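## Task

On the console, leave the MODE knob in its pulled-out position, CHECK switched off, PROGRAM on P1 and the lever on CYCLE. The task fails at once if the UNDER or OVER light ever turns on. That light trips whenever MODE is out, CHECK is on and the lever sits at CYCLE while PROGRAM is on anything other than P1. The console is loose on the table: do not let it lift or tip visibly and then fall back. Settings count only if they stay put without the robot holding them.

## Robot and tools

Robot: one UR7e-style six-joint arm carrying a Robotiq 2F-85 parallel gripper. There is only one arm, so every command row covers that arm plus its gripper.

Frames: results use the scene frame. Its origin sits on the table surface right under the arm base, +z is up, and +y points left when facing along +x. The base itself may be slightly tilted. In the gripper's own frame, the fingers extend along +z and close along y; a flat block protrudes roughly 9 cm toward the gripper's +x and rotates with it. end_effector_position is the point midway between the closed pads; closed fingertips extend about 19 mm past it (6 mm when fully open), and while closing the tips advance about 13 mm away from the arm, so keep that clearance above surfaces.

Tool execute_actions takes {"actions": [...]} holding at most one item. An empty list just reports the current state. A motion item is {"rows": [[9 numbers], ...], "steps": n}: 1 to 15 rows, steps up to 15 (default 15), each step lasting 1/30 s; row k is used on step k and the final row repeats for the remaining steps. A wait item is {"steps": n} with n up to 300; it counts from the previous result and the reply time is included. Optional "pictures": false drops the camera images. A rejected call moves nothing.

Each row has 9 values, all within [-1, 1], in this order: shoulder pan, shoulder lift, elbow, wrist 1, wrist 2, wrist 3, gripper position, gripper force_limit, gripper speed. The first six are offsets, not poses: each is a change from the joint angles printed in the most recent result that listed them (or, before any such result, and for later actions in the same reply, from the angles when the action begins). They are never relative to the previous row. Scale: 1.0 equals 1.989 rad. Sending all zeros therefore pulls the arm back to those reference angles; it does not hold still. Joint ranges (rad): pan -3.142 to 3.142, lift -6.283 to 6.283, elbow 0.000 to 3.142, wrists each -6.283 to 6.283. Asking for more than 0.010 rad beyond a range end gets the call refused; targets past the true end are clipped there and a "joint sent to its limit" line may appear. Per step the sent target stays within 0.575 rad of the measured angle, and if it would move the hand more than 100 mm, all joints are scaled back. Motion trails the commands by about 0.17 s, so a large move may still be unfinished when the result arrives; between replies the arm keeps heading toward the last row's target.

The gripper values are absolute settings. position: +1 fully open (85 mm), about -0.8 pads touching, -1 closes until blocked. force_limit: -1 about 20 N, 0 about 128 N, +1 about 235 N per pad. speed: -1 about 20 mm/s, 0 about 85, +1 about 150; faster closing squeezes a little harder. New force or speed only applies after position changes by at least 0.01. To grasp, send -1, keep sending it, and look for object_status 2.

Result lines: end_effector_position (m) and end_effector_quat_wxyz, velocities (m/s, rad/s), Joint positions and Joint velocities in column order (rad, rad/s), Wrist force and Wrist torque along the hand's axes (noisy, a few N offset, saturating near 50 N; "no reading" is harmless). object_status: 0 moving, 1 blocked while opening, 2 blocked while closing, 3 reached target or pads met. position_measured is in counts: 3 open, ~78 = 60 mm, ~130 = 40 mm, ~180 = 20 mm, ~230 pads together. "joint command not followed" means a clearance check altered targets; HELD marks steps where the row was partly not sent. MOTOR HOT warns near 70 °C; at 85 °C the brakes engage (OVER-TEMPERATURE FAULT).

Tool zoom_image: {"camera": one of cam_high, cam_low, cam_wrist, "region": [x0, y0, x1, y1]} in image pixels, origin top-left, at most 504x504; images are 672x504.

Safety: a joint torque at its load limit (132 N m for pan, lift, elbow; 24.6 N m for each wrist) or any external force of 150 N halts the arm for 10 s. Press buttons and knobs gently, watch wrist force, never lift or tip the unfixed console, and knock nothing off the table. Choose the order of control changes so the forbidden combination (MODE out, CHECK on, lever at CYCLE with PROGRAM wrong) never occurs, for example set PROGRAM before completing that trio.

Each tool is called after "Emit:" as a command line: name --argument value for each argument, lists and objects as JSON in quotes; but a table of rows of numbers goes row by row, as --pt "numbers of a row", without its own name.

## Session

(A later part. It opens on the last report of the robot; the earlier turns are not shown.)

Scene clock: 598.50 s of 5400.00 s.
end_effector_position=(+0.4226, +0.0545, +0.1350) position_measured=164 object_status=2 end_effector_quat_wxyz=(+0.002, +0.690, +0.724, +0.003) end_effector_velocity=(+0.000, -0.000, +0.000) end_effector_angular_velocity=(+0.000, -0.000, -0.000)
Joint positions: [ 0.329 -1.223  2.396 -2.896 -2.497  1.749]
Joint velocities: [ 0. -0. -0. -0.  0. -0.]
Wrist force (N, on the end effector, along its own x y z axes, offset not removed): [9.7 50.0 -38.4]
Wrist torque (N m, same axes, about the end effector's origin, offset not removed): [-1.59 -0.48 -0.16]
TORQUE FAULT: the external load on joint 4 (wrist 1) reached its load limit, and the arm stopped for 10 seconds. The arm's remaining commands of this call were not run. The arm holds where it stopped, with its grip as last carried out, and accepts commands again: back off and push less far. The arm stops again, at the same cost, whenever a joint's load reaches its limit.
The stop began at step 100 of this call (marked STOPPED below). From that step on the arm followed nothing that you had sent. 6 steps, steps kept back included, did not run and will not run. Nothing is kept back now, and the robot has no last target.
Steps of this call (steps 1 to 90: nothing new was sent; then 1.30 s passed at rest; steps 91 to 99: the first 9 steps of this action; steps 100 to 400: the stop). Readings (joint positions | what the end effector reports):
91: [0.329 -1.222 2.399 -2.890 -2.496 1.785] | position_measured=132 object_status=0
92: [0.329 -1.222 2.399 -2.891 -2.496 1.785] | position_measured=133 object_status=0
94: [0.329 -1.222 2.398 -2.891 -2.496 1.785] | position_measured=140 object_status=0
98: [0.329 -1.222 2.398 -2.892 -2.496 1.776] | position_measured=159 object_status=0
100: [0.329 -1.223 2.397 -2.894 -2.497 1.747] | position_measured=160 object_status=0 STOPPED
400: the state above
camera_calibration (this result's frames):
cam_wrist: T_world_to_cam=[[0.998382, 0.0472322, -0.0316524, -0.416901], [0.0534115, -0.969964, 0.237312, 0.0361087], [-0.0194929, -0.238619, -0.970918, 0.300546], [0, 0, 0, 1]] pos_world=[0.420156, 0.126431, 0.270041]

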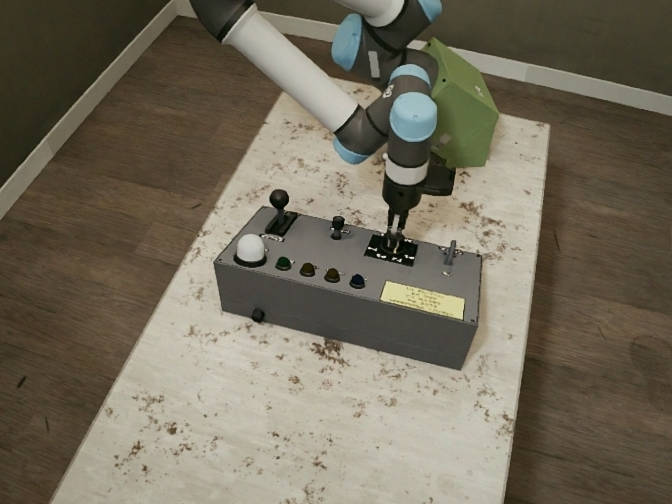

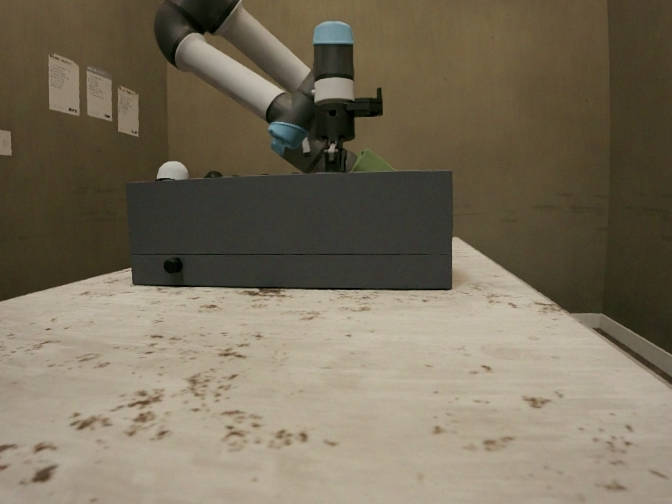

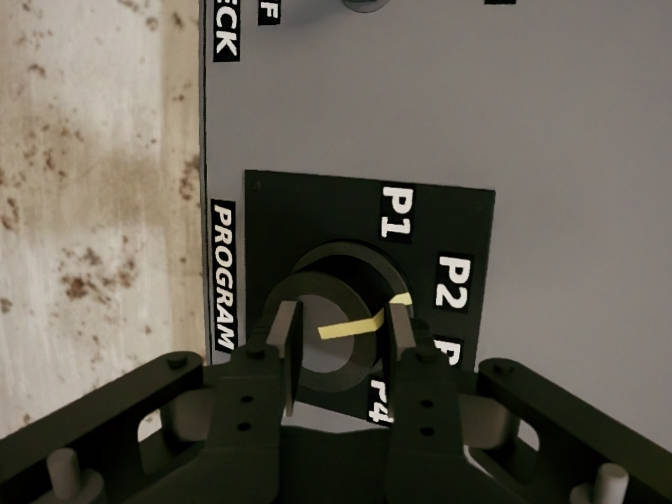

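That was the fifth fault, and it was avoidable. I accepted 25 N of leftover side force as close enough, and the firmer grip pushed the pads up over the top of the knob.

The one turn that worked (P3 to P2) started from a grip with almost no side force. From now on I'll only firm up the grip once the side force is under about 5 N.

Next I'll release and go back to the last position, shifted a little further +x.

Emit:
execute_actions --actions '[{"rows": [[0,0,0,0,0,0,0.4,-1,1],[0,0,0,0,0,0,0.4,-1,1],[0,0,0,0,0,0,0.4,-1,1],[0,0,0,0,0,0,0.4,-1,1],[0,0,0,0,0,0,0.4,-1,1],[0,0,0,0,0,0,0.4,-1,1],[-0.0001,0.0006,0.00075,0.0035,0.0005,0.0181,0.4,-1,1]], "steps": 15}]' --pictures false

Emit:
execute_actions --actions '[{"steps": 20}]'

Scene clock: 621.10 s of 5400.00 s.
end_effector_position=(+0.4204, +0.0552, +0.1341) position_measured=78 object_status=0 end_effector_quat_wxyz=(-0.000, +0.699, +0.715, +0.001) end_effector_velocity=(-0.002, +0.001, -0.001) end_effector_angular_velocity=(+0.000, +0.005, -0.028)
Joint positions: [ 0.329 -1.222  2.397 -2.89  -2.496  1.781]
Joint velocities: [0.    0.    0.001 0.007 0.001 0.036]
Wrist force (N, on the end effector, along its own x y z axes, offset not removed): [2.8 3.9 1.4]
Wrist torque (N m, same axes, about the end effector's origin, offset not removed): [0.66 -0.59 0.04]
Steps of this call (steps 1 to 90: nothing new was sent; then 19.10 s passed at rest; steps 91 to 105: all 15 steps of this action). Readings (joint positions | what the end effector reports):
91: [0.329 -1.223 2.396 -2.896 -2.497 1.749] | position_measured=165 object_status=0
92: [0.329 -1.223 2.396 -2.895 -2.497 1.749] | position_measured=163 object_status=0
94: [0.329 -1.223 2.397 -2.894 -2.496 1.749] | position_measured=145 object_status=0
98: [0.329 -1.223 2.397 -2.894 -2.496 1.755] | position_measured=96 object_status=0
105: the state above

Scene clock: 621.77 s of 5400.00 s.
end_effector_position=(+0.4202, +0.0553, +0.1341) position_measured=78 object_status=3 end_effector_quat_wxyz=(-0.000, +0.700, +0.714, +0.001) end_effector_velocity=(+0.000, -0.000, +0.000) end_effector_angular_velocity=(+0.000, -0.000, -0.001)
Joint positions: [ 0.329 -1.222  2.397 -2.889 -2.496  1.785]
Joint velocities: [-0.    -0.001 -0.     0.     0.     0.001]
Wrist force (N, on the end effector, along its own x y z axes, offset not removed): [1.5 4.8 0.9]
Wrist torque (N m, same axes, about the end effector's origin, offset not removed): [0.77 -0.23 0.18]
Steps of this call (steps 1 to 15: the robot went on to your last target; steps 16 to 20: nothing new was sent). Readings (joint positions | what the end effector reports):
1: [0.329 -1.222 2.397 -2.889 -2.496 1.782] | position_measured=78 object_status=0
2: [0.329 -1.222 2.397 -2.889 -2.496 1.783] | position_measured=78 object_status=0
4: [0.329 -1.222 2.397 -2.889 -2.496 1.784] | position_measured=78 object_status=0
8: [0.329 -1.222 2.397 -2.889 -2.496 1.785] | position_measured=78 object_status=3
20: the state above
The arm was judged still, so your last target was given up. Only a new action makes it travel on or press farther. Fingers that are still opening or closing keep moving.
camera_calibration (this result's frames):
cam_wrist: T_world_to_cam=[[0.99911, 0.0188508, -0.0377418, -0.412495], [0.0272883, -0.971033, 0.237384, 0.0483144], [-0.0321737, -0.238203, -0.970682, 0.305044], [0, 0, 0, 1]] pos_world=[0.420624, 0.127353, 0.269063]

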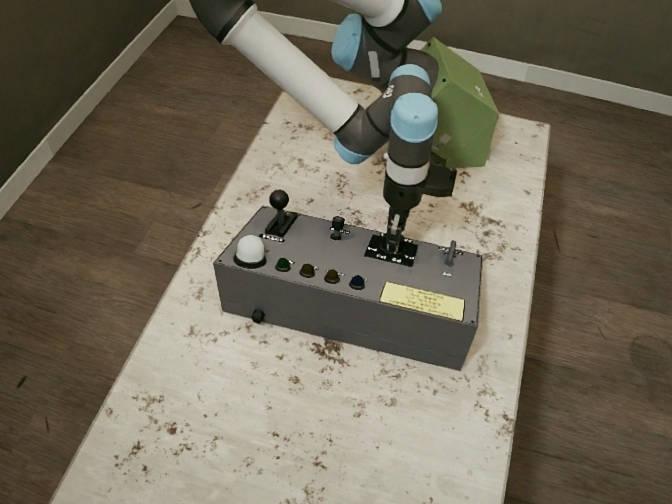

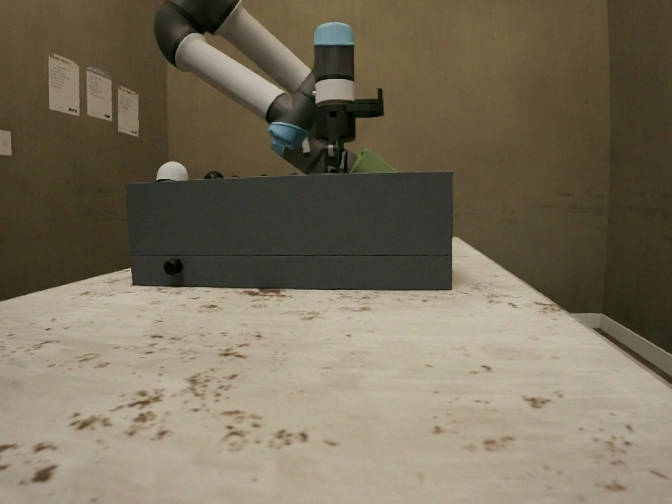

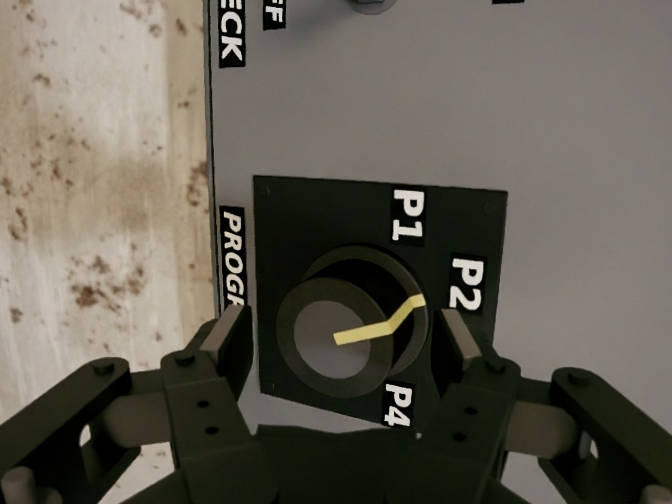

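The knob is still at P2 and nothing else has moved. Light close, then read the side force.

Emit:
execute_actions --actions '[{"rows": [[0,0,0,0,0,0,-1,-1,-0.3]], "steps": 15}]' --pictures false

Emit:
execute_actions --actions '[{"steps": 25}]' --pictures false

Scene clock: 625.00 s of 5400.00 s.
end_effector_position=(+0.4203, +0.0553, +0.1341) position_measured=138 object_status=0 end_effector_quat_wxyz=(-0.000, +0.700, +0.714, +0.001) end_effector_velocity=(-0.000, +0.000, -0.000) end_effector_angular_velocity=(-0.000, +0.000, +0.001)
Joint positions: [ 0.329 -1.222  2.397 -2.889 -2.496  1.785]
Joint velocities: [-0.     0.    -0.     0.     0.    -0.001]
Wrist force (N, on the end effector, along its own x y z axes, offset not removed): [4.6 42.1 -7.2]
Wrist torque (N m, same axes, about the end effector's origin, offset not removed): [-0.42 -0.40 -0.10]
Steps of this call (steps 1 to 82: nothing new was sent; steps 83 to 97: all 15 steps of this action). Readings (joint positions | what the end effector reports):
83: [0.329 -1.222 2.397 -2.889 -2.496 1.785] | position_measured=78 object_status=0
84: [0.329 -1.222 2.397 -2.889 -2.496 1.785] | position_measured=79 object_status=0
86: [0.329 -1.222 2.397 -2.889 -2.496 1.785] | position_measured=87 object_status=0
90: [0.329 -1.222 2.397 -2.889 -2.496 1.785] | position_measured=109 object_status=0
97: the state above

Scene clock: 625.83 s of 5400.00 s.
end_effector_position=(+0.4202, +0.0553, +0.1341) position_measured=138 object_status=2 end_effector_quat_wxyz=(-0.000, +0.700, +0.714, +0.001) end_effector_velocity=(+0.000, -0.000, +0.000) end_effector_angular_velocity=(+0.000, -0.001, +0.001)
Joint positions: [ 0.329 -1.222  2.397 -2.889 -2.496  1.785]
Joint velocities: [ 0.001 -0.001 -0.    -0.    -0.    -0.001]
Wrist force (N, on the end effector, along its own x y z axes, offset not removed): [2.2 46.1 -6.3]
Wrist torque (N m, same axes, about the end effector's origin, offset not removed): [-0.21 -0.17 -0.11]
Steps of this call (steps 1 to 15: the robot went on to your last target; steps 16 to 25: nothing new was sent). Readings (joint positions | what the end effector reports):
1: [0.329 -1.222 2.397 -2.889 -2.496 1.785] | position_measured=138 object_status=0
2: [0.329 -1.222 2.397 -2.889 -2.496 1.785] | position_measured=138 object_status=0
4: [0.329 -1.222 2.397 -2.889 -2.496 1.785] | position_measured=138 object_status=2
8: [0.329 -1.222 2.397 -2.889 -2.496 1.785] | position_measured=138 object_status=2
25: the state above
The arm was judged still, so your last target was given up. Only a new action makes it travel on or press farther. Fingers that are still opening or closing keep moving.

The width and force readings contradict each other, and that explains the slipping. The yellow pointer is a raised rib that runs down the side of the knob. In this orientation it sits directly under the +y pad, so the pad keeps riding on the rib.

On the one turn that worked, the gripper's x axis lay along the pointer and the rib sat between the fingers. I'll set that up again: yaw about +22.5° to match the pointer at P2, positioned over the estimated knob axis.

Emit:
execute_actions --actions '[{"rows": [[0,0,0,0,0,0,1,-1,1],[0,0,0,0,0,0,1,-1,1],[0,0,0,0,0,0,1,-1,1],[0,0,0,0,0,0,1,-1,1],[0,0,0,0,0,0,1,-1,1],[0,0,0,0,0,0,1,-1,1],[0,0,0,0,0,0,1,-1,1],[0,0,0,0,0,0,1,-1,1],[0,0,0,0,0,0,1,-1,1],[0,0,0,0,0,0,1,-1,1],[0.00046,-0.00052,0.00335,-0.00221,-0.00007,0.601,1,-1,1]], "steps": 15}]' --pictures false

Emit:
execute_actions --actions '[{"steps": 30}]'

Scene clock: 638.27 s of 5400.00 s.
end_effector_position=(+0.4185, +0.0553, +0.1340) position_measured=5 object_status=0 end_effector_quat_wxyz=(-0.000, +0.746, +0.666, +0.001) end_effector_velocity=(-0.009, +0.000, +0.000) end_effector_angular_velocity=(+0.002, +0.002, -1.795)
Joint positions: [ 0.329 -1.223  2.402 -2.892 -2.496  1.92 ]
Joint velocities: [ 0.004 -0.003  0.021 -0.013  0.     1.8  ]
Wrist force (N, on the end effector, along its own x y z axes, offset not removed): [3.9 1.2 2.6]
Wrist torque (N m, same axes, about the end effector's origin, offset not removed): [0.16 -0.59 0.07]
Steps of this call (steps 1 to 90: nothing new was sent; then 8.93 s passed at rest; steps 91 to 105: all 15 steps of this action). Readings (joint positions | what the end effector reports):
91: [0.329 -1.222 2.397 -2.889 -2.496 1.785] | position_measured=138 object_status=0
92: [0.329 -1.222 2.398 -2.888 -2.496 1.785] | position_measured=136 object_status=0
94: [0.329 -1.222 2.398 -2.888 -2.496 1.785] | position_measured=119 object_status=0
98: [0.329 -1.222 2.398 -2.888 -2.496 1.785] | position_measured=68 object_status=0
105: the state above

Scene clock: 639.27 s of 5400.00 s.
end_effector_position=(+0.4175, +0.0553, +0.1341) position_measured=3 object_status=3 end_effector_quat_wxyz=(-0.001, +0.980, +0.198, +0.001) end_effector_velocity=(-0.000, -0.000, -0.000) end_effector_angular_velocity=(-0.000, +0.000, -0.006)
Joint positions: [ 0.33  -1.223  2.404 -2.893 -2.496  2.98 ]
Joint velocities: [-0.    -0.     0.    -0.    -0.     0.006]
Wrist force (N, on the end effector, along its own x y z axes, offset not removed): [-1.8 0.2 0.1]
Wrist torque (N m, same axes, about the end effector's origin, offset not removed): [0.01 0.43 0.11]
Steps of this call (steps 1 to 30: the robot went on to your last target). Readings (joint positions | what the end effector reports):
1: [0.329 -1.223 2.402 -2.892 -2.496 1.986] | position_measured=4 object_status=0
2: [0.330 -1.223 2.403 -2.892 -2.496 2.059] | position_measured=4 object_status=0
4: [0.330 -1.223 2.403 -2.893 -2.496 2.220] | position_measured=3 object_status=0
8: [0.330 -1.223 2.404 -2.893 -2.496 2.572] | position_measured=3 object_status=0
30: the state above
camera_calibration (this result's frames):
cam_wrist: T_world_to_cam=[[0.386135, -0.921591, -0.0396161, -0.101674], [-0.892239, -0.384047, 0.237523, 0.399771], [-0.234114, -0.0563691, -0.970574, 0.379229], [0, 0, 0, 1]] pos_world=[0.484734, 0.0812056, 0.269087]

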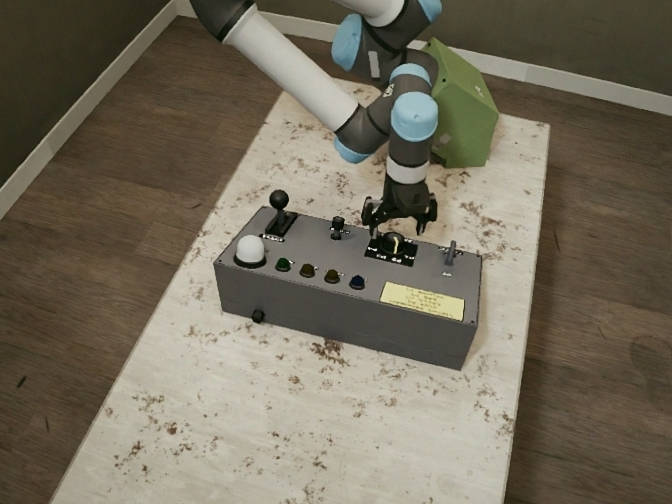

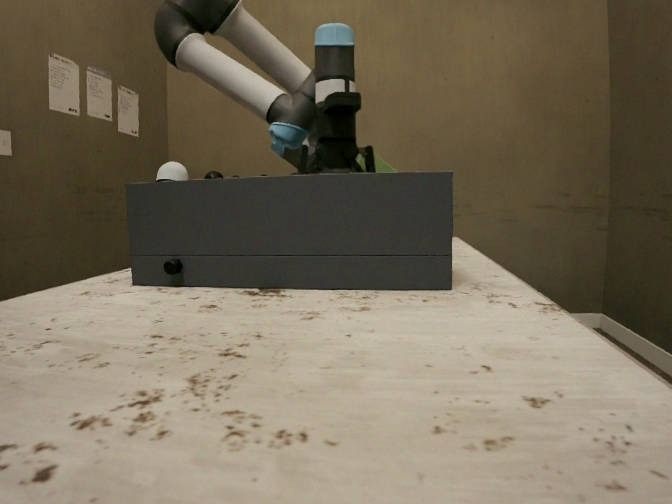

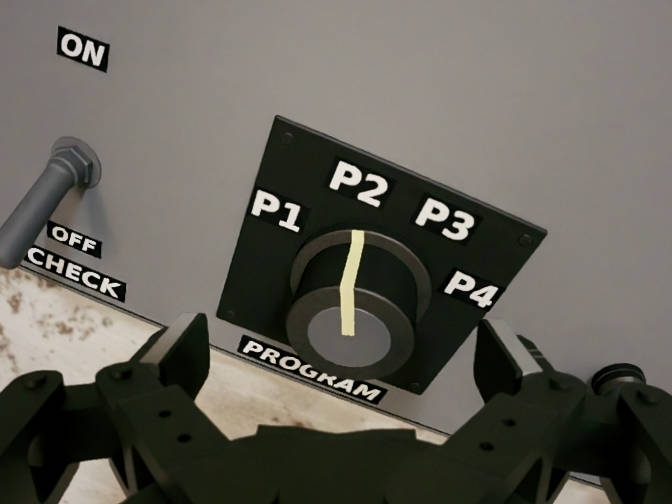

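The pointer now runs between the fingers and the knob looks centred side to side. Light close.

Emit:
execute_actions --actions '[{"rows": [[0,0,0,0,0,0,-1,-1,-0.3]], "steps": 15}]' --pictures false

Emit:
execute_actions --actions '[{"steps": 25}]' --pictures false

Scene clock: 643.77 s of 5400.00 s.
end_effector_position=(+0.4175, +0.0553, +0.1341) position_measured=74 object_status=0 end_effector_quat_wxyz=(-0.001, +0.980, +0.198, +0.001) end_effector_velocity=(+0.000, -0.000, +0.000) end_effector_angular_velocity=(+0.000, -0.000, -0.001)
Joint positions: [ 0.33  -1.223  2.404 -2.893 -2.496  2.98 ]
Joint velocities: [-0. -0. -0. -0. -0.  0.]
Wrist force (N, on the end effector, along its own x y z axes, offset not removed): [0.4 0.8 0.3]
Wrist torque (N m, same axes, about the end effector's origin, offset not removed): [0.21 -0.07 0.07]
Steps of this call (steps 1 to 15: the robot went on to your last target; steps 16 to 90: nothing new was sent; then 1.00 s passed at rest; steps 91 to 105: all 15 steps of this action). Readings (joint positions | what the end effector reports):
91: [0.330 -1.223 2.404 -2.893 -2.496 2.981] | position_measured=3 object_status=0
92: [0.330 -1.223 2.404 -2.893 -2.496 2.981] | position_measured=4 object_status=0
94: [0.330 -1.223 2.404 -2.893 -2.496 2.980] | position_measured=12 object_status=0
98: [0.330 -1.223 2.404 -2.893 -2.496 2.980] | position_measured=34 object_status=0
105: the state above

Scene clock: 644.60 s of 5400.00 s.
end_effector_position=(+0.4175, +0.0552, +0.1341) position_measured=119 object_status=2 end_effector_quat_wxyz=(-0.001, +0.980, +0.198, +0.001) end_effector_velocity=(-0.000, +0.000, -0.000) end_effector_angular_velocity=(-0.000, +0.001, +0.002)
Joint positions: [ 0.33  -1.223  2.404 -2.893 -2.496  2.98 ]
Joint velocities: [-0.     0.     0.     0.    -0.    -0.001]
Wrist force (N, on the end effector, along its own x y z axes, offset not removed): [-4.5 45.1 -24.4]
Wrist torque (N m, same axes, about the end effector's origin, offset not removed): [-1.32 -0.34 0.21]
Steps of this call (steps 1 to 15: the robot went on to your last target; steps 16 to 25: nothing new was sent). Readings (joint positions | what the end effector reports):
1: [0.330 -1.223 2.404 -2.893 -2.496 2.980] | position_measured=80 object_status=0
2: [0.330 -1.223 2.404 -2.893 -2.496 2.980] | position_measured=86 object_status=0
4: [0.330 -1.223 2.404 -2.893 -2.496 2.980] | position_measured=97 object_status=0
8: [0.330 -1.223 2.404 -2.894 -2.497 2.980] | position_measured=119 object_status=0
25: the state above
The arm was judged still, so your last target was given up. Only a new action makes it travel on or press farther. Fingers that are still opening or closing keep moving.

Now the two readings agree: 119 counts with force on the +y side means the knob is about 2.4 mm off-centre toward +y. I'll shift by that amount and re-check.

Emit:
execute_actions --actions '[{"rows": [[0,0,0,0,0,0,0.4,-1,1],[0,0,0,0,0,0,0.4,-1,1],[0,0,0,0,0,0,0.4,-1,1],[0,0,0,0,0,0,0.4,-1,1],[-0.00172,-0.0024,0.00012,-0.00003,0.00025,0,0.4,-1,1]], "steps": 15}]' --pictures false

Emit:
execute_actions --actions '[{"rows": [[0,0,0,0,0,0,-1,-1,-0.3]], "steps": 15}]' --pictures false

Emit:
execute_actions --actions '[{"steps": 25}]' --pictures false

Scene clock: 651.50 s of 5400.00 s.
end_effector_position=(+0.4183, +0.0533, +0.1342) position_measured=78 object_status=0 end_effector_quat_wxyz=(-0.001, +0.981, +0.195, +0.001) end_effector_velocity=(+0.001, -0.002, -0.000) end_effector_angular_velocity=(-0.000, +0.000, -0.004)
Joint positions: [ 0.327 -1.228  2.404 -2.893 -2.495  2.98 ]
Joint velocities: [-0.003 -0.003  0.    -0.     0.    -0.001]
Wrist force (N, on the end effector, along its own x y z axes, offset not removed): [1.8 1.0 3.3]
Wrist torque (N m, same axes, about the end effector's origin, offset not removed): [0.09 -0.05 0.02]
Steps of this call (steps 1 to 90: nothing new was sent; then 3.40 s passed at rest; steps 91 to 105: all 15 steps of this action). Readings (joint positions | what the end effector reports):
91: [0.330 -1.223 2.404 -2.893 -2.496 2.980] | position_measured=119 object_status=0
92: [0.330 -1.223 2.404 -2.893 -2.495 2.980] | position_measured=117 object_status=0
94: [0.330 -1.223 2.404 -2.893 -2.495 2.980] | position_measured=99 object_status=0
98: [0.328 -1.225 2.404 -2.893 -2.495 2.980] | position_measured=80 object_status=0
105: the state above

Scene clock: 652.00 s of 5400.00 s.
end_effector_position=(+0.4184, +0.0532, +0.1342) position_measured=126 object_status=0 end_effector_quat_wxyz=(-0.000, +0.981, +0.195, +0.001) end_effector_velocity=(-0.000, +0.001, -0.000) end_effector_angular_velocity=(+0.003, +0.001, +0.000)
Joint positions: [ 0.327 -1.228  2.404 -2.894 -2.496  2.98 ]
Joint velocities: [ 0.     0.    -0.     0.     0.004  0.   ]
Wrist force (N, on the end effector, along its own x y z axes, offset not removed): [-5.4 22.4 -18.6]
Wrist torque (N m, same axes, about the end effector's origin, offset not removed): [-0.73 -0.20 0.22]
Steps of this call (steps 1 to 15: all 15 steps of this action). Readings (joint positions | what the end effector reports):
1: [0.327 -1.228 2.404 -2.893 -2.495 2.980] | position_measured=78 object_status=0
2: [0.327 -1.228 2.404 -2.893 -2.495 2.980] | position_measured=79 object_status=0
4: [0.327 -1.228 2.404 -2.893 -2.495 2.980] | position_measured=87 object_status=0
8: [0.327 -1.228 2.404 -2.893 -2.495 2.980] | position_measured=109 object_status=0
15: the state above

Scene clock: 652.83 s of 5400.00 s.
end_effector_position=(+0.4183, +0.0533, +0.1341) position_measured=126 object_status=2 end_effector_quat_wxyz=(-0.001, +0.981, +0.195, +0.001) end_effector_velocity=(-0.000, +0.000, +0.000) end_effector_angular_velocity=(+0.000, -0.000, +0.001)
Joint positions: [ 0.327 -1.228  2.404 -2.893 -2.495  2.98 ]
Joint velocities: [ 0.  0.  0. -0.  0. -0.]
Wrist force (N, on the end effector, along its own x y z axes, offset not removed): [-2.7 26.7 -20.8]
Wrist torque (N m, same axes, about the end effector's origin, offset not removed): [-1.02 -0.71 0.10]
Steps of this call (steps 1 to 15: the robot went on to your last target; steps 16 to 25: nothing new was sent). Readings (joint positions | what the end effector reports):
1: [0.327 -1.228 2.404 -2.894 -2.496 2.980] | position_measured=126 object_status=0
2: [0.327 -1.228 2.404 -2.894 -2.496 2.980] | position_measured=126 object_status=2
4: [0.327 -1.228 2.404 -2.894 -2.495 2.980] | position_measured=126 object_status=2
8: [0.327 -1.228 2.404 -2.893 -2.495 2.980] | position_measured=126 object_status=2
25: the state above
The arm was judged still, so your last target was given up. Only a new action makes it travel on or press farther. Fingers that are still opening or closing keep moving.

27 N is the same level I wrongly accepted last time, so I'll keep nudging. Another 0.8 mm.

Emit:
execute_actions --actions '[{"rows": [[-0.00057,-0.0008,0.00004,-0.00001,0.00008,0,-0.98,-1,-0.3]], "steps": 15}]' --pictures false

Emit:
execute_actions --actions '[{"steps": 20}]' --pictures false

Scene clock: 657.37 s of 5400.00 s.
end_effector_position=(+0.4186, +0.0527, +0.1342) position_measured=126 object_status=2 end_effector_quat_wxyz=(-0.001, +0.981, +0.194, +0.001) end_effector_velocity=(+0.000, -0.000, +0.000) end_effector_angular_velocity=(-0.000, -0.001, -0.002)
Joint positions: [ 0.326 -1.229  2.404 -2.893 -2.495  2.98 ]
Joint velocities: [ 0.    -0.001  0.     0.    -0.     0.001]
Wrist force (N, on the end effector, along its own x y z axes, offset not removed): [-2.2 11.9 -17.4]
Wrist torque (N m, same axes, about the end effector's origin, offset not removed): [-0.73 -0.35 0.16]
Steps of this call (steps 1 to 90: nothing new was sent; then 1.03 s passed at rest; steps 91 to 105: all 15 steps of this action). Readings (joint positions | what the end effector reports):
91: [0.327 -1.228 2.404 -2.893 -2.495 2.980] | position_measured=126 object_status=0
92: [0.327 -1.228 2.404 -2.893 -2.495 2.980] | position_measured=126 object_status=0
94: [0.327 -1.228 2.404 -2.893 -2.495 2.980] | position_measured=126 object_status=0
98: [0.326 -1.229 2.404 -2.893 -2.495 2.980] | position_measured=126 object_status=2
105: the state above

Scene clock: 658.03 s of 5400.00 s.
end_effector_position=(+0.4186, +0.0526, +0.1341) position_measured=126 object_status=2 end_effector_quat_wxyz=(-0.001, +0.981, +0.194, +0.001) end_effector_velocity=(+0.000, +0.000, -0.000) end_effector_angular_velocity=(-0.000, +0.000, -0.001)
Joint positions: [ 0.326 -1.229  2.404 -2.893 -2.495  2.98 ]
Joint velocities: [-0.     0.    -0.    -0.    -0.     0.001]
Wrist force (N, on the end effector, along its own x y z axes, offset not removed): [-2.2 12.5 -19.2]
Wrist torque (N m, same axes, about the end effector's origin, offset not removed): [-0.30 -0.10 0.20]
Steps of this call (steps 1 to 15: the robot went on to your last target; steps 16 to 20: nothing new was sent). Readings (joint positions | what the end effector reports):
1: [0.326 -1.229 2.404 -2.893 -2.495 2.980] | position_measured=126 object_status=2
2: [0.326 -1.229 2.404 -2.893 -2.495 2.980] | position_measured=126 object_status=2
4: [0.326 -1.229 2.404 -2.893 -2.495 2.980] | position_measured=126 object_status=2
8: [0.326 -1.229 2.404 -2.893 -2.495 2.980] | position_measured=126 object_status=2
20: the state above
The arm was judged still, so your last target was given up. Only a new action makes it travel on or press farther. Fingers that are still opening or closing keep moving.

Down to 12 N, and the width is steady at 126. One more small step of about 0.5 mm.

Emit:
execute_actions --actions '[{"rows": [[-0.00036,-0.0005,0.00003,-0.00001,0.00005,0,-1,-1,-0.3]], "steps": 15}]' --pictures false

Emit:
execute_actions --actions '[{"steps": 20}]' --pictures false

Scene clock: 662.43 s of 5400.00 s.
end_effector_position=(+0.4188, +0.0522, +0.1341) position_measured=127 object_status=2 end_effector_quat_wxyz=(-0.001, +0.981, +0.194, +0.001) end_effector_velocity=(-0.000, -0.001, -0.000) end_effector_angular_velocity=(-0.001, +0.001, -0.001)
Joint positions: [ 0.325 -1.23   2.404 -2.893 -2.495  2.98 ]
Joint velocities: [-0.002 -0.001  0.    -0.    -0.    -0.001]
Wrist force (N, on the end effector, along its own x y z axes, offset not removed): [-0.2 1.2 -16.5]
Wrist torque (N m, same axes, about the end effector's origin, offset not removed): [-0.09 -0.24 0.09]
Steps of this call (steps 1 to 90: nothing new was sent; then 0.90 s passed at rest; steps 91 to 105: all 15 steps of this action). Readings (joint positions | what the end effector reports):
91: [0.326 -1.229 2.404 -2.893 -2.495 2.980] | position_measured=126 object_status=0
92: [0.326 -1.229 2.404 -2.893 -2.495 2.980] | position_measured=126 object_status=0
94: [0.325 -1.230 2.404 -2.893 -2.495 2.980] | position_measured=127 object_status=0
98: [0.325 -1.230 2.404 -2.893 -2.495 2.980] | position_measured=127 object_status=0
105: the state above

Scene clock: 663.10 s of 5400.00 s.
end_effector_position=(+0.4188, +0.0522, +0.1341) position_measured=127 object_status=2 end_effector_quat_wxyz=(-0.001, +0.981, +0.194, +0.001) end_effector_velocity=(+0.000, -0.000, -0.000) end_effector_angular_velocity=(-0.000, +0.000, -0.000)
Joint positions: [ 0.325 -1.23   2.404 -2.893 -2.495  2.98 ]
Joint velocities: [-0.    -0.    -0.     0.001  0.    -0.   ]
Wrist force (N, on the end effector, along its own x y z axes, offset not removed): [0.0 0.3 -18.4]
Wrist torque (N m, same axes, about the end effector's origin, offset not removed): [-0.17 -0.15 0.08]
Steps of this call (steps 1 to 15: the robot went on to your last target; steps 16 to 20: nothing new was sent). Readings (joint positions | what the end effector reports):
1: [0.325 -1.230 2.404 -2.893 -2.495 2.980] | position_measured=127 object_status=2
2: [0.325 -1.230 2.404 -2.893 -2.495 2.980] | position_measured=127 object_status=2
4: [0.325 -1.230 2.404 -2.893 -2.495 2.980] | position_measured=127 object_status=2
8: [0.325 -1.230 2.404 -2.893 -2.495 2.980] | position_measured=127 object_status=2
20: the state above
The arm was judged still, so your last target was given up. Only a new action makes it travel on or press farther. Fingers that are still opening or closing keep moving.

Emit:
execute_actions --actions '[]'

Scene clock: 683.50 s of 5400.00 s.
end_effector_position=(+0.4188, +0.0522, +0.1341) position_measured=127 object_status=2 end_effector_quat_wxyz=(-0.001, +0.981, +0.194, +0.001) end_effector_velocity=(-0.000, -0.000, +0.000) end_effector_angular_velocity=(-0.000, -0.001, -0.001)
Joint positions: [ 0.325 -1.23   2.404 -2.893 -2.495  2.98 ]
Joint velocities: [ 0.    -0.001  0.001  0.    -0.     0.   ]
Wrist force (N, on the end effector, along its own x y z axes, offset not removed): [-0.6 1.2 -19.4]
Wrist torque (N m, same axes, about the end effector's origin, offset not removed): [-0.04 0.05 0.12]
Steps of this call (steps 1 to 90: nothing new was sent; then 17.40 s passed at rest). Readings (joint positions | what the end effector reports):
1: [0.325 -1.230 2.404 -2.893 -2.495 2.980] | position_measured=127 object_status=2
2: [0.325 -1.230 2.404 -2.893 -2.495 2.980] | position_measured=127 object_status=2
4: [0.325 -1.230 2.404 -2.893 -2.495 2.980] | position_measured=127 object_status=2
8: [0.325 -1.230 2.404 -2.893 -2.495 2.980] | position_measured=127 object_status=2
90: the state above
camera_calibration (this result's frames):
cam_wrist: T_world_to_cam=[[0.378413, -0.924791, -0.0395749, -0.101616], [-0.895445, -0.376566, 0.237439, 0.400738], [-0.234484, -0.054413, -0.970596, 0.379428], [0, 0, 0, 1]] pos_world=[0.486261, 0.0775768, 0.269099]

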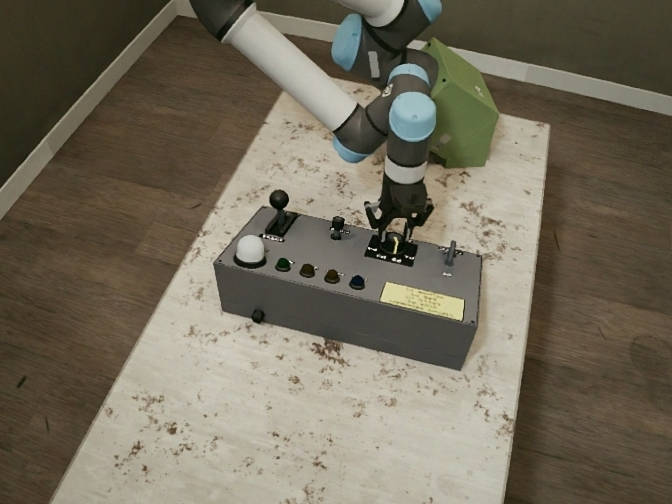

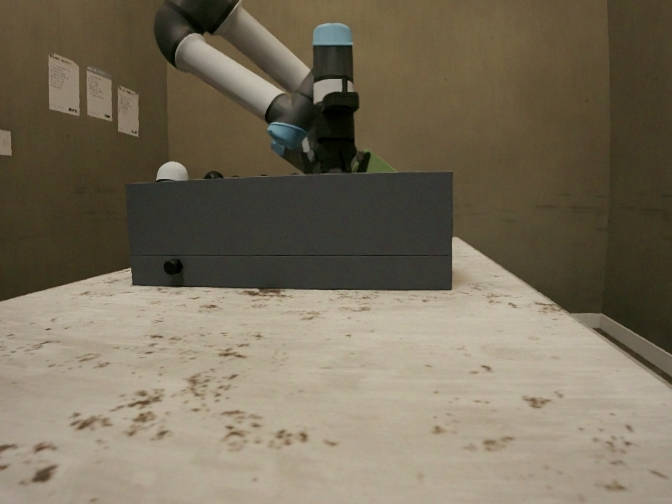

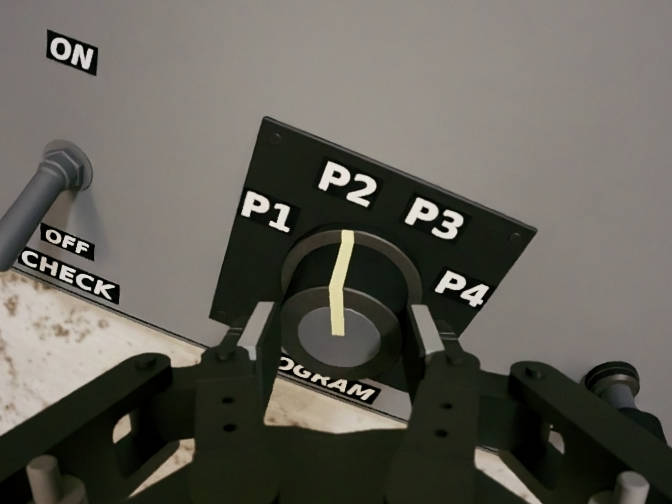

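Emit:
execute_actions --actions '[{"rows": [[0,0,0,0,0,0,-0.98,-0.6,-0.3]], "steps": 15}]' --pictures false

Scene clock: 685.93 s of 5400.00 s.
end_effector_position=(+0.4188, +0.0521, +0.1342) position_measured=131 object_status=2 end_effector_quat_wxyz=(-0.001, +0.981, +0.194, +0.001) end_effector_velocity=(+0.000, +0.000, -0.000) end_effector_angular_velocity=(-0.000, -0.000, -0.000)
Joint positions: [ 0.325 -1.23   2.404 -2.893 -2.495  2.98 ]
Joint velocities: [ 0.     0.001 -0.     0.    -0.     0.001]
Wrist force (N, on the end effector, along its own x y z axes, offset not removed): [-6.5 6.1 -40.3]
Wrist torque (N m, same axes, about the end effector's origin, offset not removed): [0.18 0.28 0.07]
Steps of this call (steps 1 to 58: nothing new was sent; steps 59 to 73: all 15 steps of this action). Readings (joint positions | what the end effector reports):
59: [0.325 -1.230 2.404 -2.893 -2.495 2.980] | position_measured=127 object_status=0
60: [0.325 -1.230 2.404 -2.893 -2.495 2.980] | position_measured=128 object_status=0
62: [0.325 -1.230 2.404 -2.893 -2.495 2.980] | position_measured=131 object_status=0
66: [0.325 -1.230 2.404 -2.893 -2.495 2.980] | position_measured=131 object_status=0
73: the state above

Emit:
execute_actions --actions '[{"rows": [[0,0,0,0,0,-0.12,-0.98,-0.6,-0.3]], "steps": 15}]' --pictures false

Scene clock: 688.40 s of 5400.00 s.
end_effector_position=(+0.4189, +0.0521, +0.1342) position_measured=133 object_status=2 end_effector_quat_wxyz=(-0.000, +0.952, +0.306, +0.001) end_effector_velocity=(-0.000, +0.000, +0.000) end_effector_angular_velocity=(+0.001, -0.001, +0.060)
Joint positions: [ 0.325 -1.23   2.404 -2.893 -2.495  2.748]
Joint velocities: [ 0.001 -0.     0.    -0.     0.    -0.06 ]
Wrist force (N, on the end effector, along its own x y z axes, offset not removed): [-14.6 15.7 -50.0]
Wrist torque (N m, same axes, about the end effector's origin, offset not removed): [-0.01 -0.04 -0.20]
Steps of this call (steps 1 to 15: the robot went on to your last target; steps 16 to 59: nothing new was sent; steps 60 to 74: all 15 steps of this action). Readings (joint positions | what the end effector reports):
60: [0.325 -1.230 2.404 -2.893 -2.495 2.979] | position_measured=131 object_status=2
61: [0.325 -1.230 2.404 -2.893 -2.495 2.970] | position_measured=131 object_status=2
63: [0.325 -1.230 2.404 -2.893 -2.495 2.905] | position_measured=131 object_status=2
67: [0.325 -1.230 2.404 -2.893 -2.495 2.793] | position_measured=132 object_status=2
74: the state above

Emit:
execute_actions --actions '[{"rows": [[0,0,0,0,0,-0.12,-0.98,-0.6,-0.3]], "steps": 15}]'

Scene clock: 690.37 s of 5400.00 s.
end_effector_position=(+0.4191, +0.0520, +0.1343) position_measured=147 object_status=0 end_effector_quat_wxyz=(-0.000, +0.910, +0.414, +0.001) end_effector_velocity=(-0.001, +0.001, -0.000) end_effector_angular_velocity=(+0.001, +0.003, +0.060)
Joint positions: [ 0.325 -1.231  2.404 -2.894 -2.495  2.516]
Joint velocities: [ 0.     0.001  0.     0.003  0.002 -0.057]
Wrist force (N, on the end effector, along its own x y z axes, offset not removed): [-22.7 50.0 -50.0]
Wrist torque (N m, same axes, about the end effector's origin, offset not removed): [-1.59 -0.18 0.11]
Steps of this call (steps 1 to 15: the robot went on to your last target; steps 16 to 44: nothing new was sent; steps 45 to 59: all 15 steps of this action). Readings (joint positions | what the end effector reports):
45: [0.325 -1.230 2.404 -2.893 -2.495 2.740] | position_measured=133 object_status=2
46: [0.325 -1.230 2.404 -2.893 -2.495 2.731] | position_measured=133 object_status=2
48: [0.325 -1.230 2.404 -2.893 -2.495 2.667] | position_measured=133 object_status=0
52: [0.325 -1.230 2.404 -2.894 -2.496 2.560] | position_measured=145 object_status=0
59: the state above
camera_calibration (this result's frames):
cam_wrist: T_world_to_cam=[[0.751639, -0.658468, -0.0381925, -0.272359], [-0.633354, -0.736712, 0.236892, 0.309824], [-0.184123, -0.153868, -0.970785, 0.363698], [0, 0, 0, 1]] pos_world=[0.467909, 0.104873, 0.269276]

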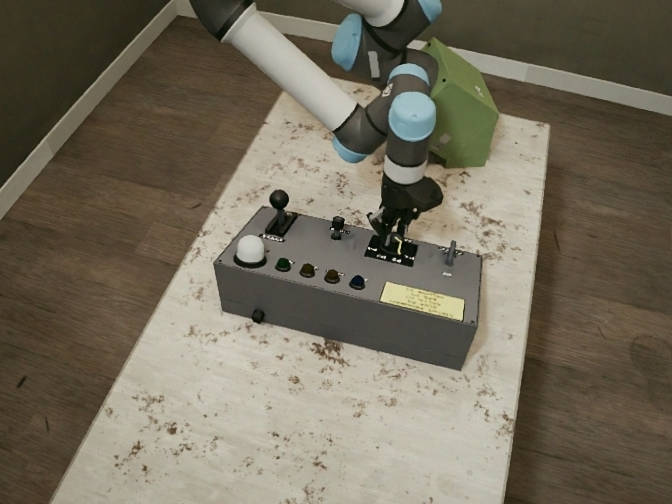

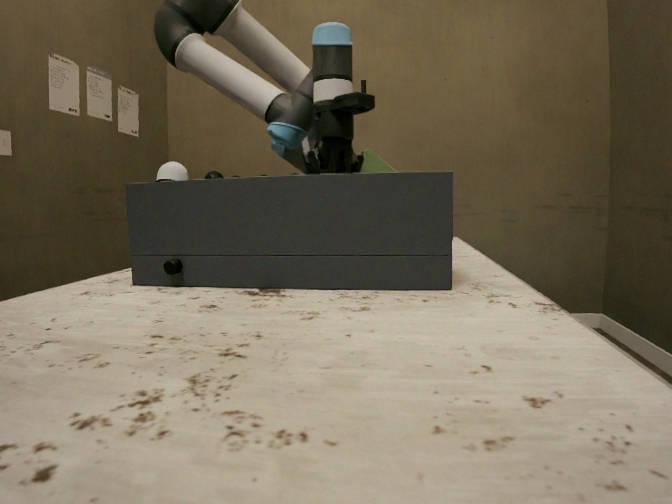

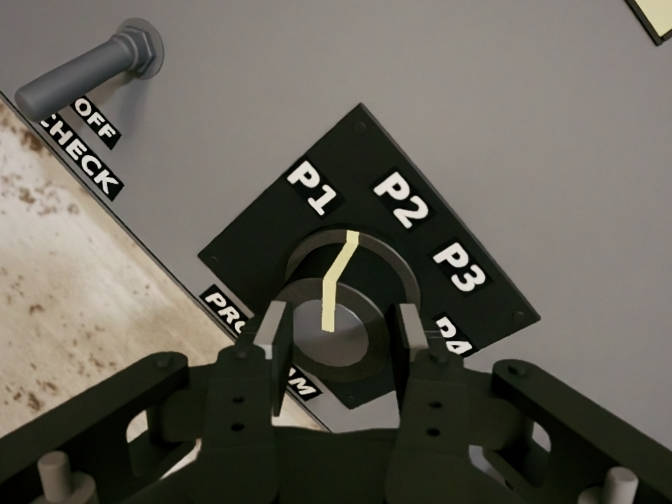

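Emit:
execute_actions --actions '[{"rows": [[0,0,0,0,0,0,0.5,-0.6,1]], "steps": 15}]'

Scene clock: 692.57 s of 5400.00 s.
end_effector_position=(+0.4190, +0.0520, +0.1342) position_measured=66 object_status=0 end_effector_quat_wxyz=(-0.000, +0.910, +0.414, +0.001) end_effector_velocity=(+0.001, -0.000, +0.001) end_effector_angular_velocity=(+0.000, -0.002, -0.003)
Joint positions: [ 0.325 -1.23   2.404 -2.894 -2.495  2.516]
Joint velocities: [ 0.001 -0.001 -0.001 -0.001 -0.001  0.001]
Wrist force (N, on the end effector, along its own x y z axes, offset not removed): [1.5 -0.1 0.6]
Wrist torque (N m, same axes, about the end effector's origin, offset not removed): [0.09 -0.13 0.06]
Steps of this call (steps 1 to 15: the robot went on to your last target; steps 16 to 51: nothing new was sent; steps 52 to 66: all 15 steps of this action). Readings (joint positions | what the end effector reports):
52: [0.325 -1.230 2.404 -2.893 -2.495 2.510] | position_measured=147 object_status=0
53: [0.325 -1.230 2.405 -2.893 -2.495 2.511] | position_measured=146 object_status=0
55: [0.325 -1.230 2.405 -2.892 -2.493 2.513] | position_measured=128 object_status=0
59: [0.325 -1.230 2.405 -2.893 -2.495 2.515] | position_measured=79 object_status=0
66: the state above
camera_calibration (this result's frames):
cam_wrist: T_world_to_cam=[[0.751859, -0.658207, -0.0383621, -0.27233], [-0.633028, -0.736918, 0.237123, 0.309635], [-0.184345, -0.153999, -0.970722, 0.363679], [0, 0, 0, 1]] pos_world=[0.467804, 0.104932, 0.269162]

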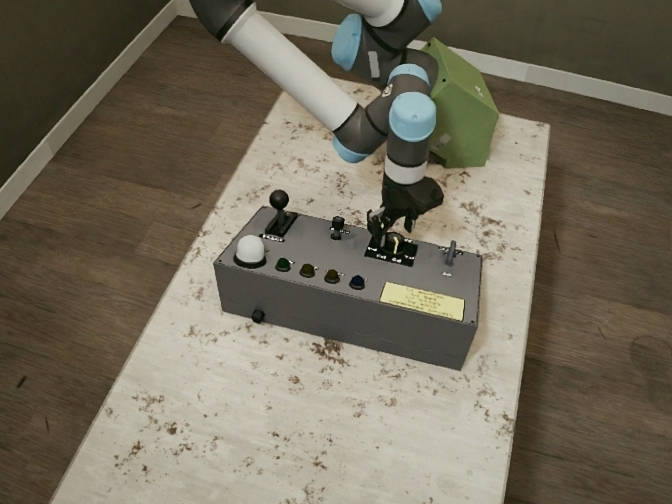

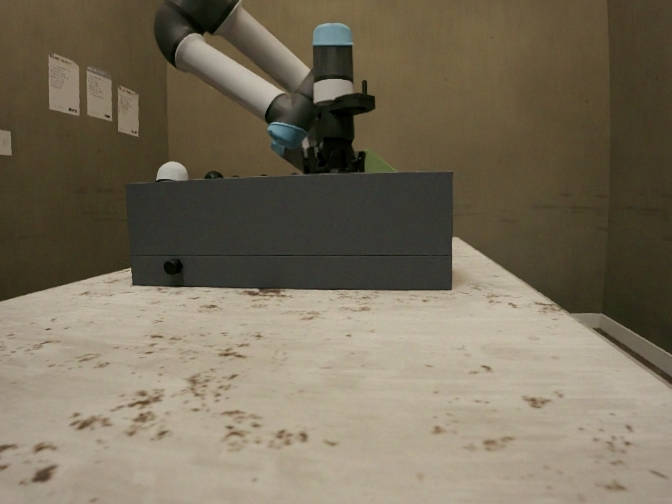

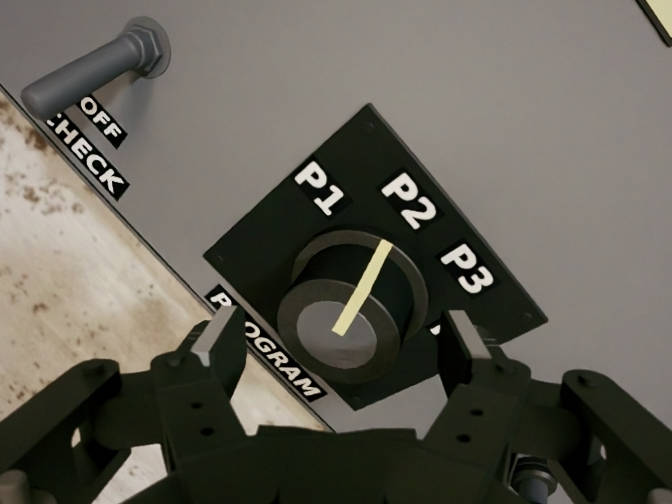

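Emit:
execute_actions --actions '[{"rows": [[-0.0012,-0.0008,-0.0026,0.0017,0.0002,0.233,0.5,-1,-0.3]], "steps": 15}]' --pictures false

Emit:
execute_actions --actions '[{"rows": [[0,0,0,0,0,0,-1,-1,-0.3]], "steps": 15}]' --pictures false

Emit:
execute_actions --actions '[{"steps": 30}]' --pictures false

Scene clock: 710.43 s of 5400.00 s.
end_effector_position=(+0.4215, +0.0510, +0.1342) position_measured=66 object_status=3 end_effector_quat_wxyz=(-0.000, +0.979, +0.201, +0.001) end_effector_velocity=(+0.001, +0.000, +0.000) end_effector_angular_velocity=(+0.001, -0.000, -0.169)
Joint positions: [ 0.323 -1.232  2.399 -2.89  -2.495  2.96 ]
Joint velocities: [ 0.    -0.    -0.001  0.001  0.     0.169]
Wrist force (N, on the end effector, along its own x y z axes, offset not removed): [0.1 -1.6 0.5]
Wrist torque (N m, same axes, about the end effector's origin, offset not removed): [-0.35 -0.01 0.02]
Steps of this call (steps 1 to 15: the robot went on to your last target; steps 16 to 90: nothing new was sent; then 14.37 s passed at rest; steps 91 to 105: all 15 steps of this action). Readings (joint positions | what the end effector reports):
91: [0.325 -1.231 2.404 -2.894 -2.495 2.517] | position_measured=66 object_status=3
92: [0.325 -1.231 2.403 -2.894 -2.495 2.526] | position_measured=66 object_status=3
94: [0.324 -1.231 2.402 -2.892 -2.495 2.595] | position_measured=66 object_status=3
98: [0.323 -1.232 2.400 -2.891 -2.495 2.829] | position_measured=66 object_status=3
105: the state above

Scene clock: 710.93 s of 5400.00 s.
end_effector_position=(+0.4215, +0.0513, +0.1342) position_measured=127 object_status=0 end_effector_quat_wxyz=(-0.001, +0.979, +0.201, +0.001) end_effector_velocity=(+0.000, -0.002, +0.000) end_effector_angular_velocity=(-0.005, -0.001, +0.001)
Joint positions: [ 0.323 -1.232  2.399 -2.89  -2.494  2.96 ]
Joint velocities: [-0.    -0.    -0.     0.    -0.006 -0.001]
Wrist force (N, on the end effector, along its own x y z axes, offset not removed): [2.7 -35.4 -25.4]
Wrist torque (N m, same axes, about the end effector's origin, offset not removed): [1.19 0.12 -0.13]
Steps of this call (steps 1 to 15: all 15 steps of this action). Readings (joint positions | what the end effector reports):
1: [0.323 -1.232 2.399 -2.890 -2.495 2.964] | position_measured=66 object_status=0
2: [0.323 -1.232 2.399 -2.890 -2.495 2.965] | position_measured=67 object_status=0
4: [0.323 -1.232 2.399 -2.890 -2.495 2.963] | position_measured=75 object_status=0
8: [0.323 -1.232 2.399 -2.890 -2.495 2.961] | position_measured=97 object_status=0
15: the state above

Scene clock: 711.93 s of 5400.00 s.
end_effector_position=(+0.4216, +0.0510, +0.1342) position_measured=127 object_status=2 end_effector_quat_wxyz=(-0.000, +0.979, +0.201, +0.001) end_effector_velocity=(+0.000, -0.000, -0.000) end_effector_angular_velocity=(-0.000, +0.001, +0.001)
Joint positions: [ 0.323 -1.232  2.399 -2.89  -2.495  2.96 ]
Joint velocities: [-0.001  0.    -0.    -0.    -0.    -0.002]
Wrist force (N, on the end effector, along its own x y z axes, offset not removed): [0.6 -43.3 -20.7]
Wrist torque (N m, same axes, about the end effector's origin, offset not removed): [1.17 0.67 0.13]
Steps of this call (steps 1 to 15: the robot went on to your last target; steps 16 to 30: nothing new was sent). Readings (joint positions | what the end effector reports):
1: [0.323 -1.232 2.399 -2.890 -2.494 2.960] | position_measured=127 object_status=0
2: [0.323 -1.232 2.399 -2.890 -2.495 2.960] | position_measured=127 object_status=0
4: [0.323 -1.232 2.399 -2.890 -2.495 2.960] | position_measured=127 object_status=2
8: [0.323 -1.232 2.399 -2.890 -2.495 2.960] | position_measured=127 object_status=2
30: the state above
The arm was judged still, so your last target was given up. Only a new action makes it travel on or press farther. Fingers that are still opening or closing keep moving.

Emit:
execute_actions --actions '[{"rows": [[0.0013,0.0018,-0.0001,0,-0.0002,0,-1,-1,-0.3]], "steps": 15}]' --pictures false

Scene clock: 717.93 s of 5400.00 s.
end_effector_position=(+0.4209, +0.0524, +0.1342) position_measured=127 object_status=2 end_effector_quat_wxyz=(-0.000, +0.979, +0.203, +0.001) end_effector_velocity=(+0.000, +0.001, +0.001) end_effector_angular_velocity=(+0.001, -0.001, +0.001)
Joint positions: [ 0.325 -1.228  2.399 -2.891 -2.496  2.96 ]
Joint velocities: [ 0.002  0.    -0.001  0.    -0.     0.   ]
Wrist force (N, on the end effector, along its own x y z axes, offset not removed): [2.7 -10.9 -17.8]
Wrist torque (N m, same axes, about the end effector's origin, offset not removed): [0.52 -0.33 -0.11]
Steps of this call (steps 1 to 90: nothing new was sent; then 2.50 s passed at rest; steps 91 to 105: all 15 steps of this action). Readings (joint positions | what the end effector reports):
91: [0.323 -1.232 2.399 -2.890 -2.495 2.960] | position_measured=127 object_status=2
92: [0.323 -1.231 2.399 -2.890 -2.495 2.960] | position_measured=127 object_status=2
94: [0.324 -1.230 2.399 -2.891 -2.496 2.960] | position_measured=127 object_status=2
98: [0.324 -1.229 2.399 -2.891 -2.496 2.960] | position_measured=127 object_status=2
105: the state above

Emit:
execute_actions --actions '[{"rows": [[0.0004,0.0006,0,0,0,0,-1,-1,-0.3]], "steps": 15}]' --pictures false

Scene clock: 720.03 s of 5400.00 s.
end_effector_position=(+0.4207, +0.0530, +0.1342) position_measured=127 object_status=2 end_effector_quat_wxyz=(-0.000, +0.979, +0.204, +0.001) end_effector_velocity=(+0.000, +0.000, +0.000) end_effector_angular_velocity=(+0.000, -0.000, -0.000)
Joint positions: [ 0.326 -1.227  2.399 -2.891 -2.496  2.96 ]
Joint velocities: [ 0. -0. -0.  0.  0.  0.]
Wrist force (N, on the end effector, along its own x y z axes, offset not removed): [1.9 2.0 -12.5]
Wrist torque (N m, same axes, about the end effector's origin, offset not removed): [0.11 -0.31 -0.15]
Steps of this call (steps 1 to 15: the robot went on to your last target; steps 16 to 48: nothing new was sent; steps 49 to 63: all 15 steps of this action). Readings (joint positions | what the end effector reports):
49: [0.325 -1.228 2.399 -2.890 -2.495 2.960] | position_measured=127 object_status=2
50: [0.325 -1.228 2.399 -2.890 -2.495 2.960] | position_measured=127 object_status=2
52: [0.325 -1.228 2.399 -2.890 -2.495 2.960] | position_measured=127 object_status=2
56: [0.326 -1.227 2.399 -2.890 -2.496 2.960] | position_measured=127 object_status=2
63: the state above


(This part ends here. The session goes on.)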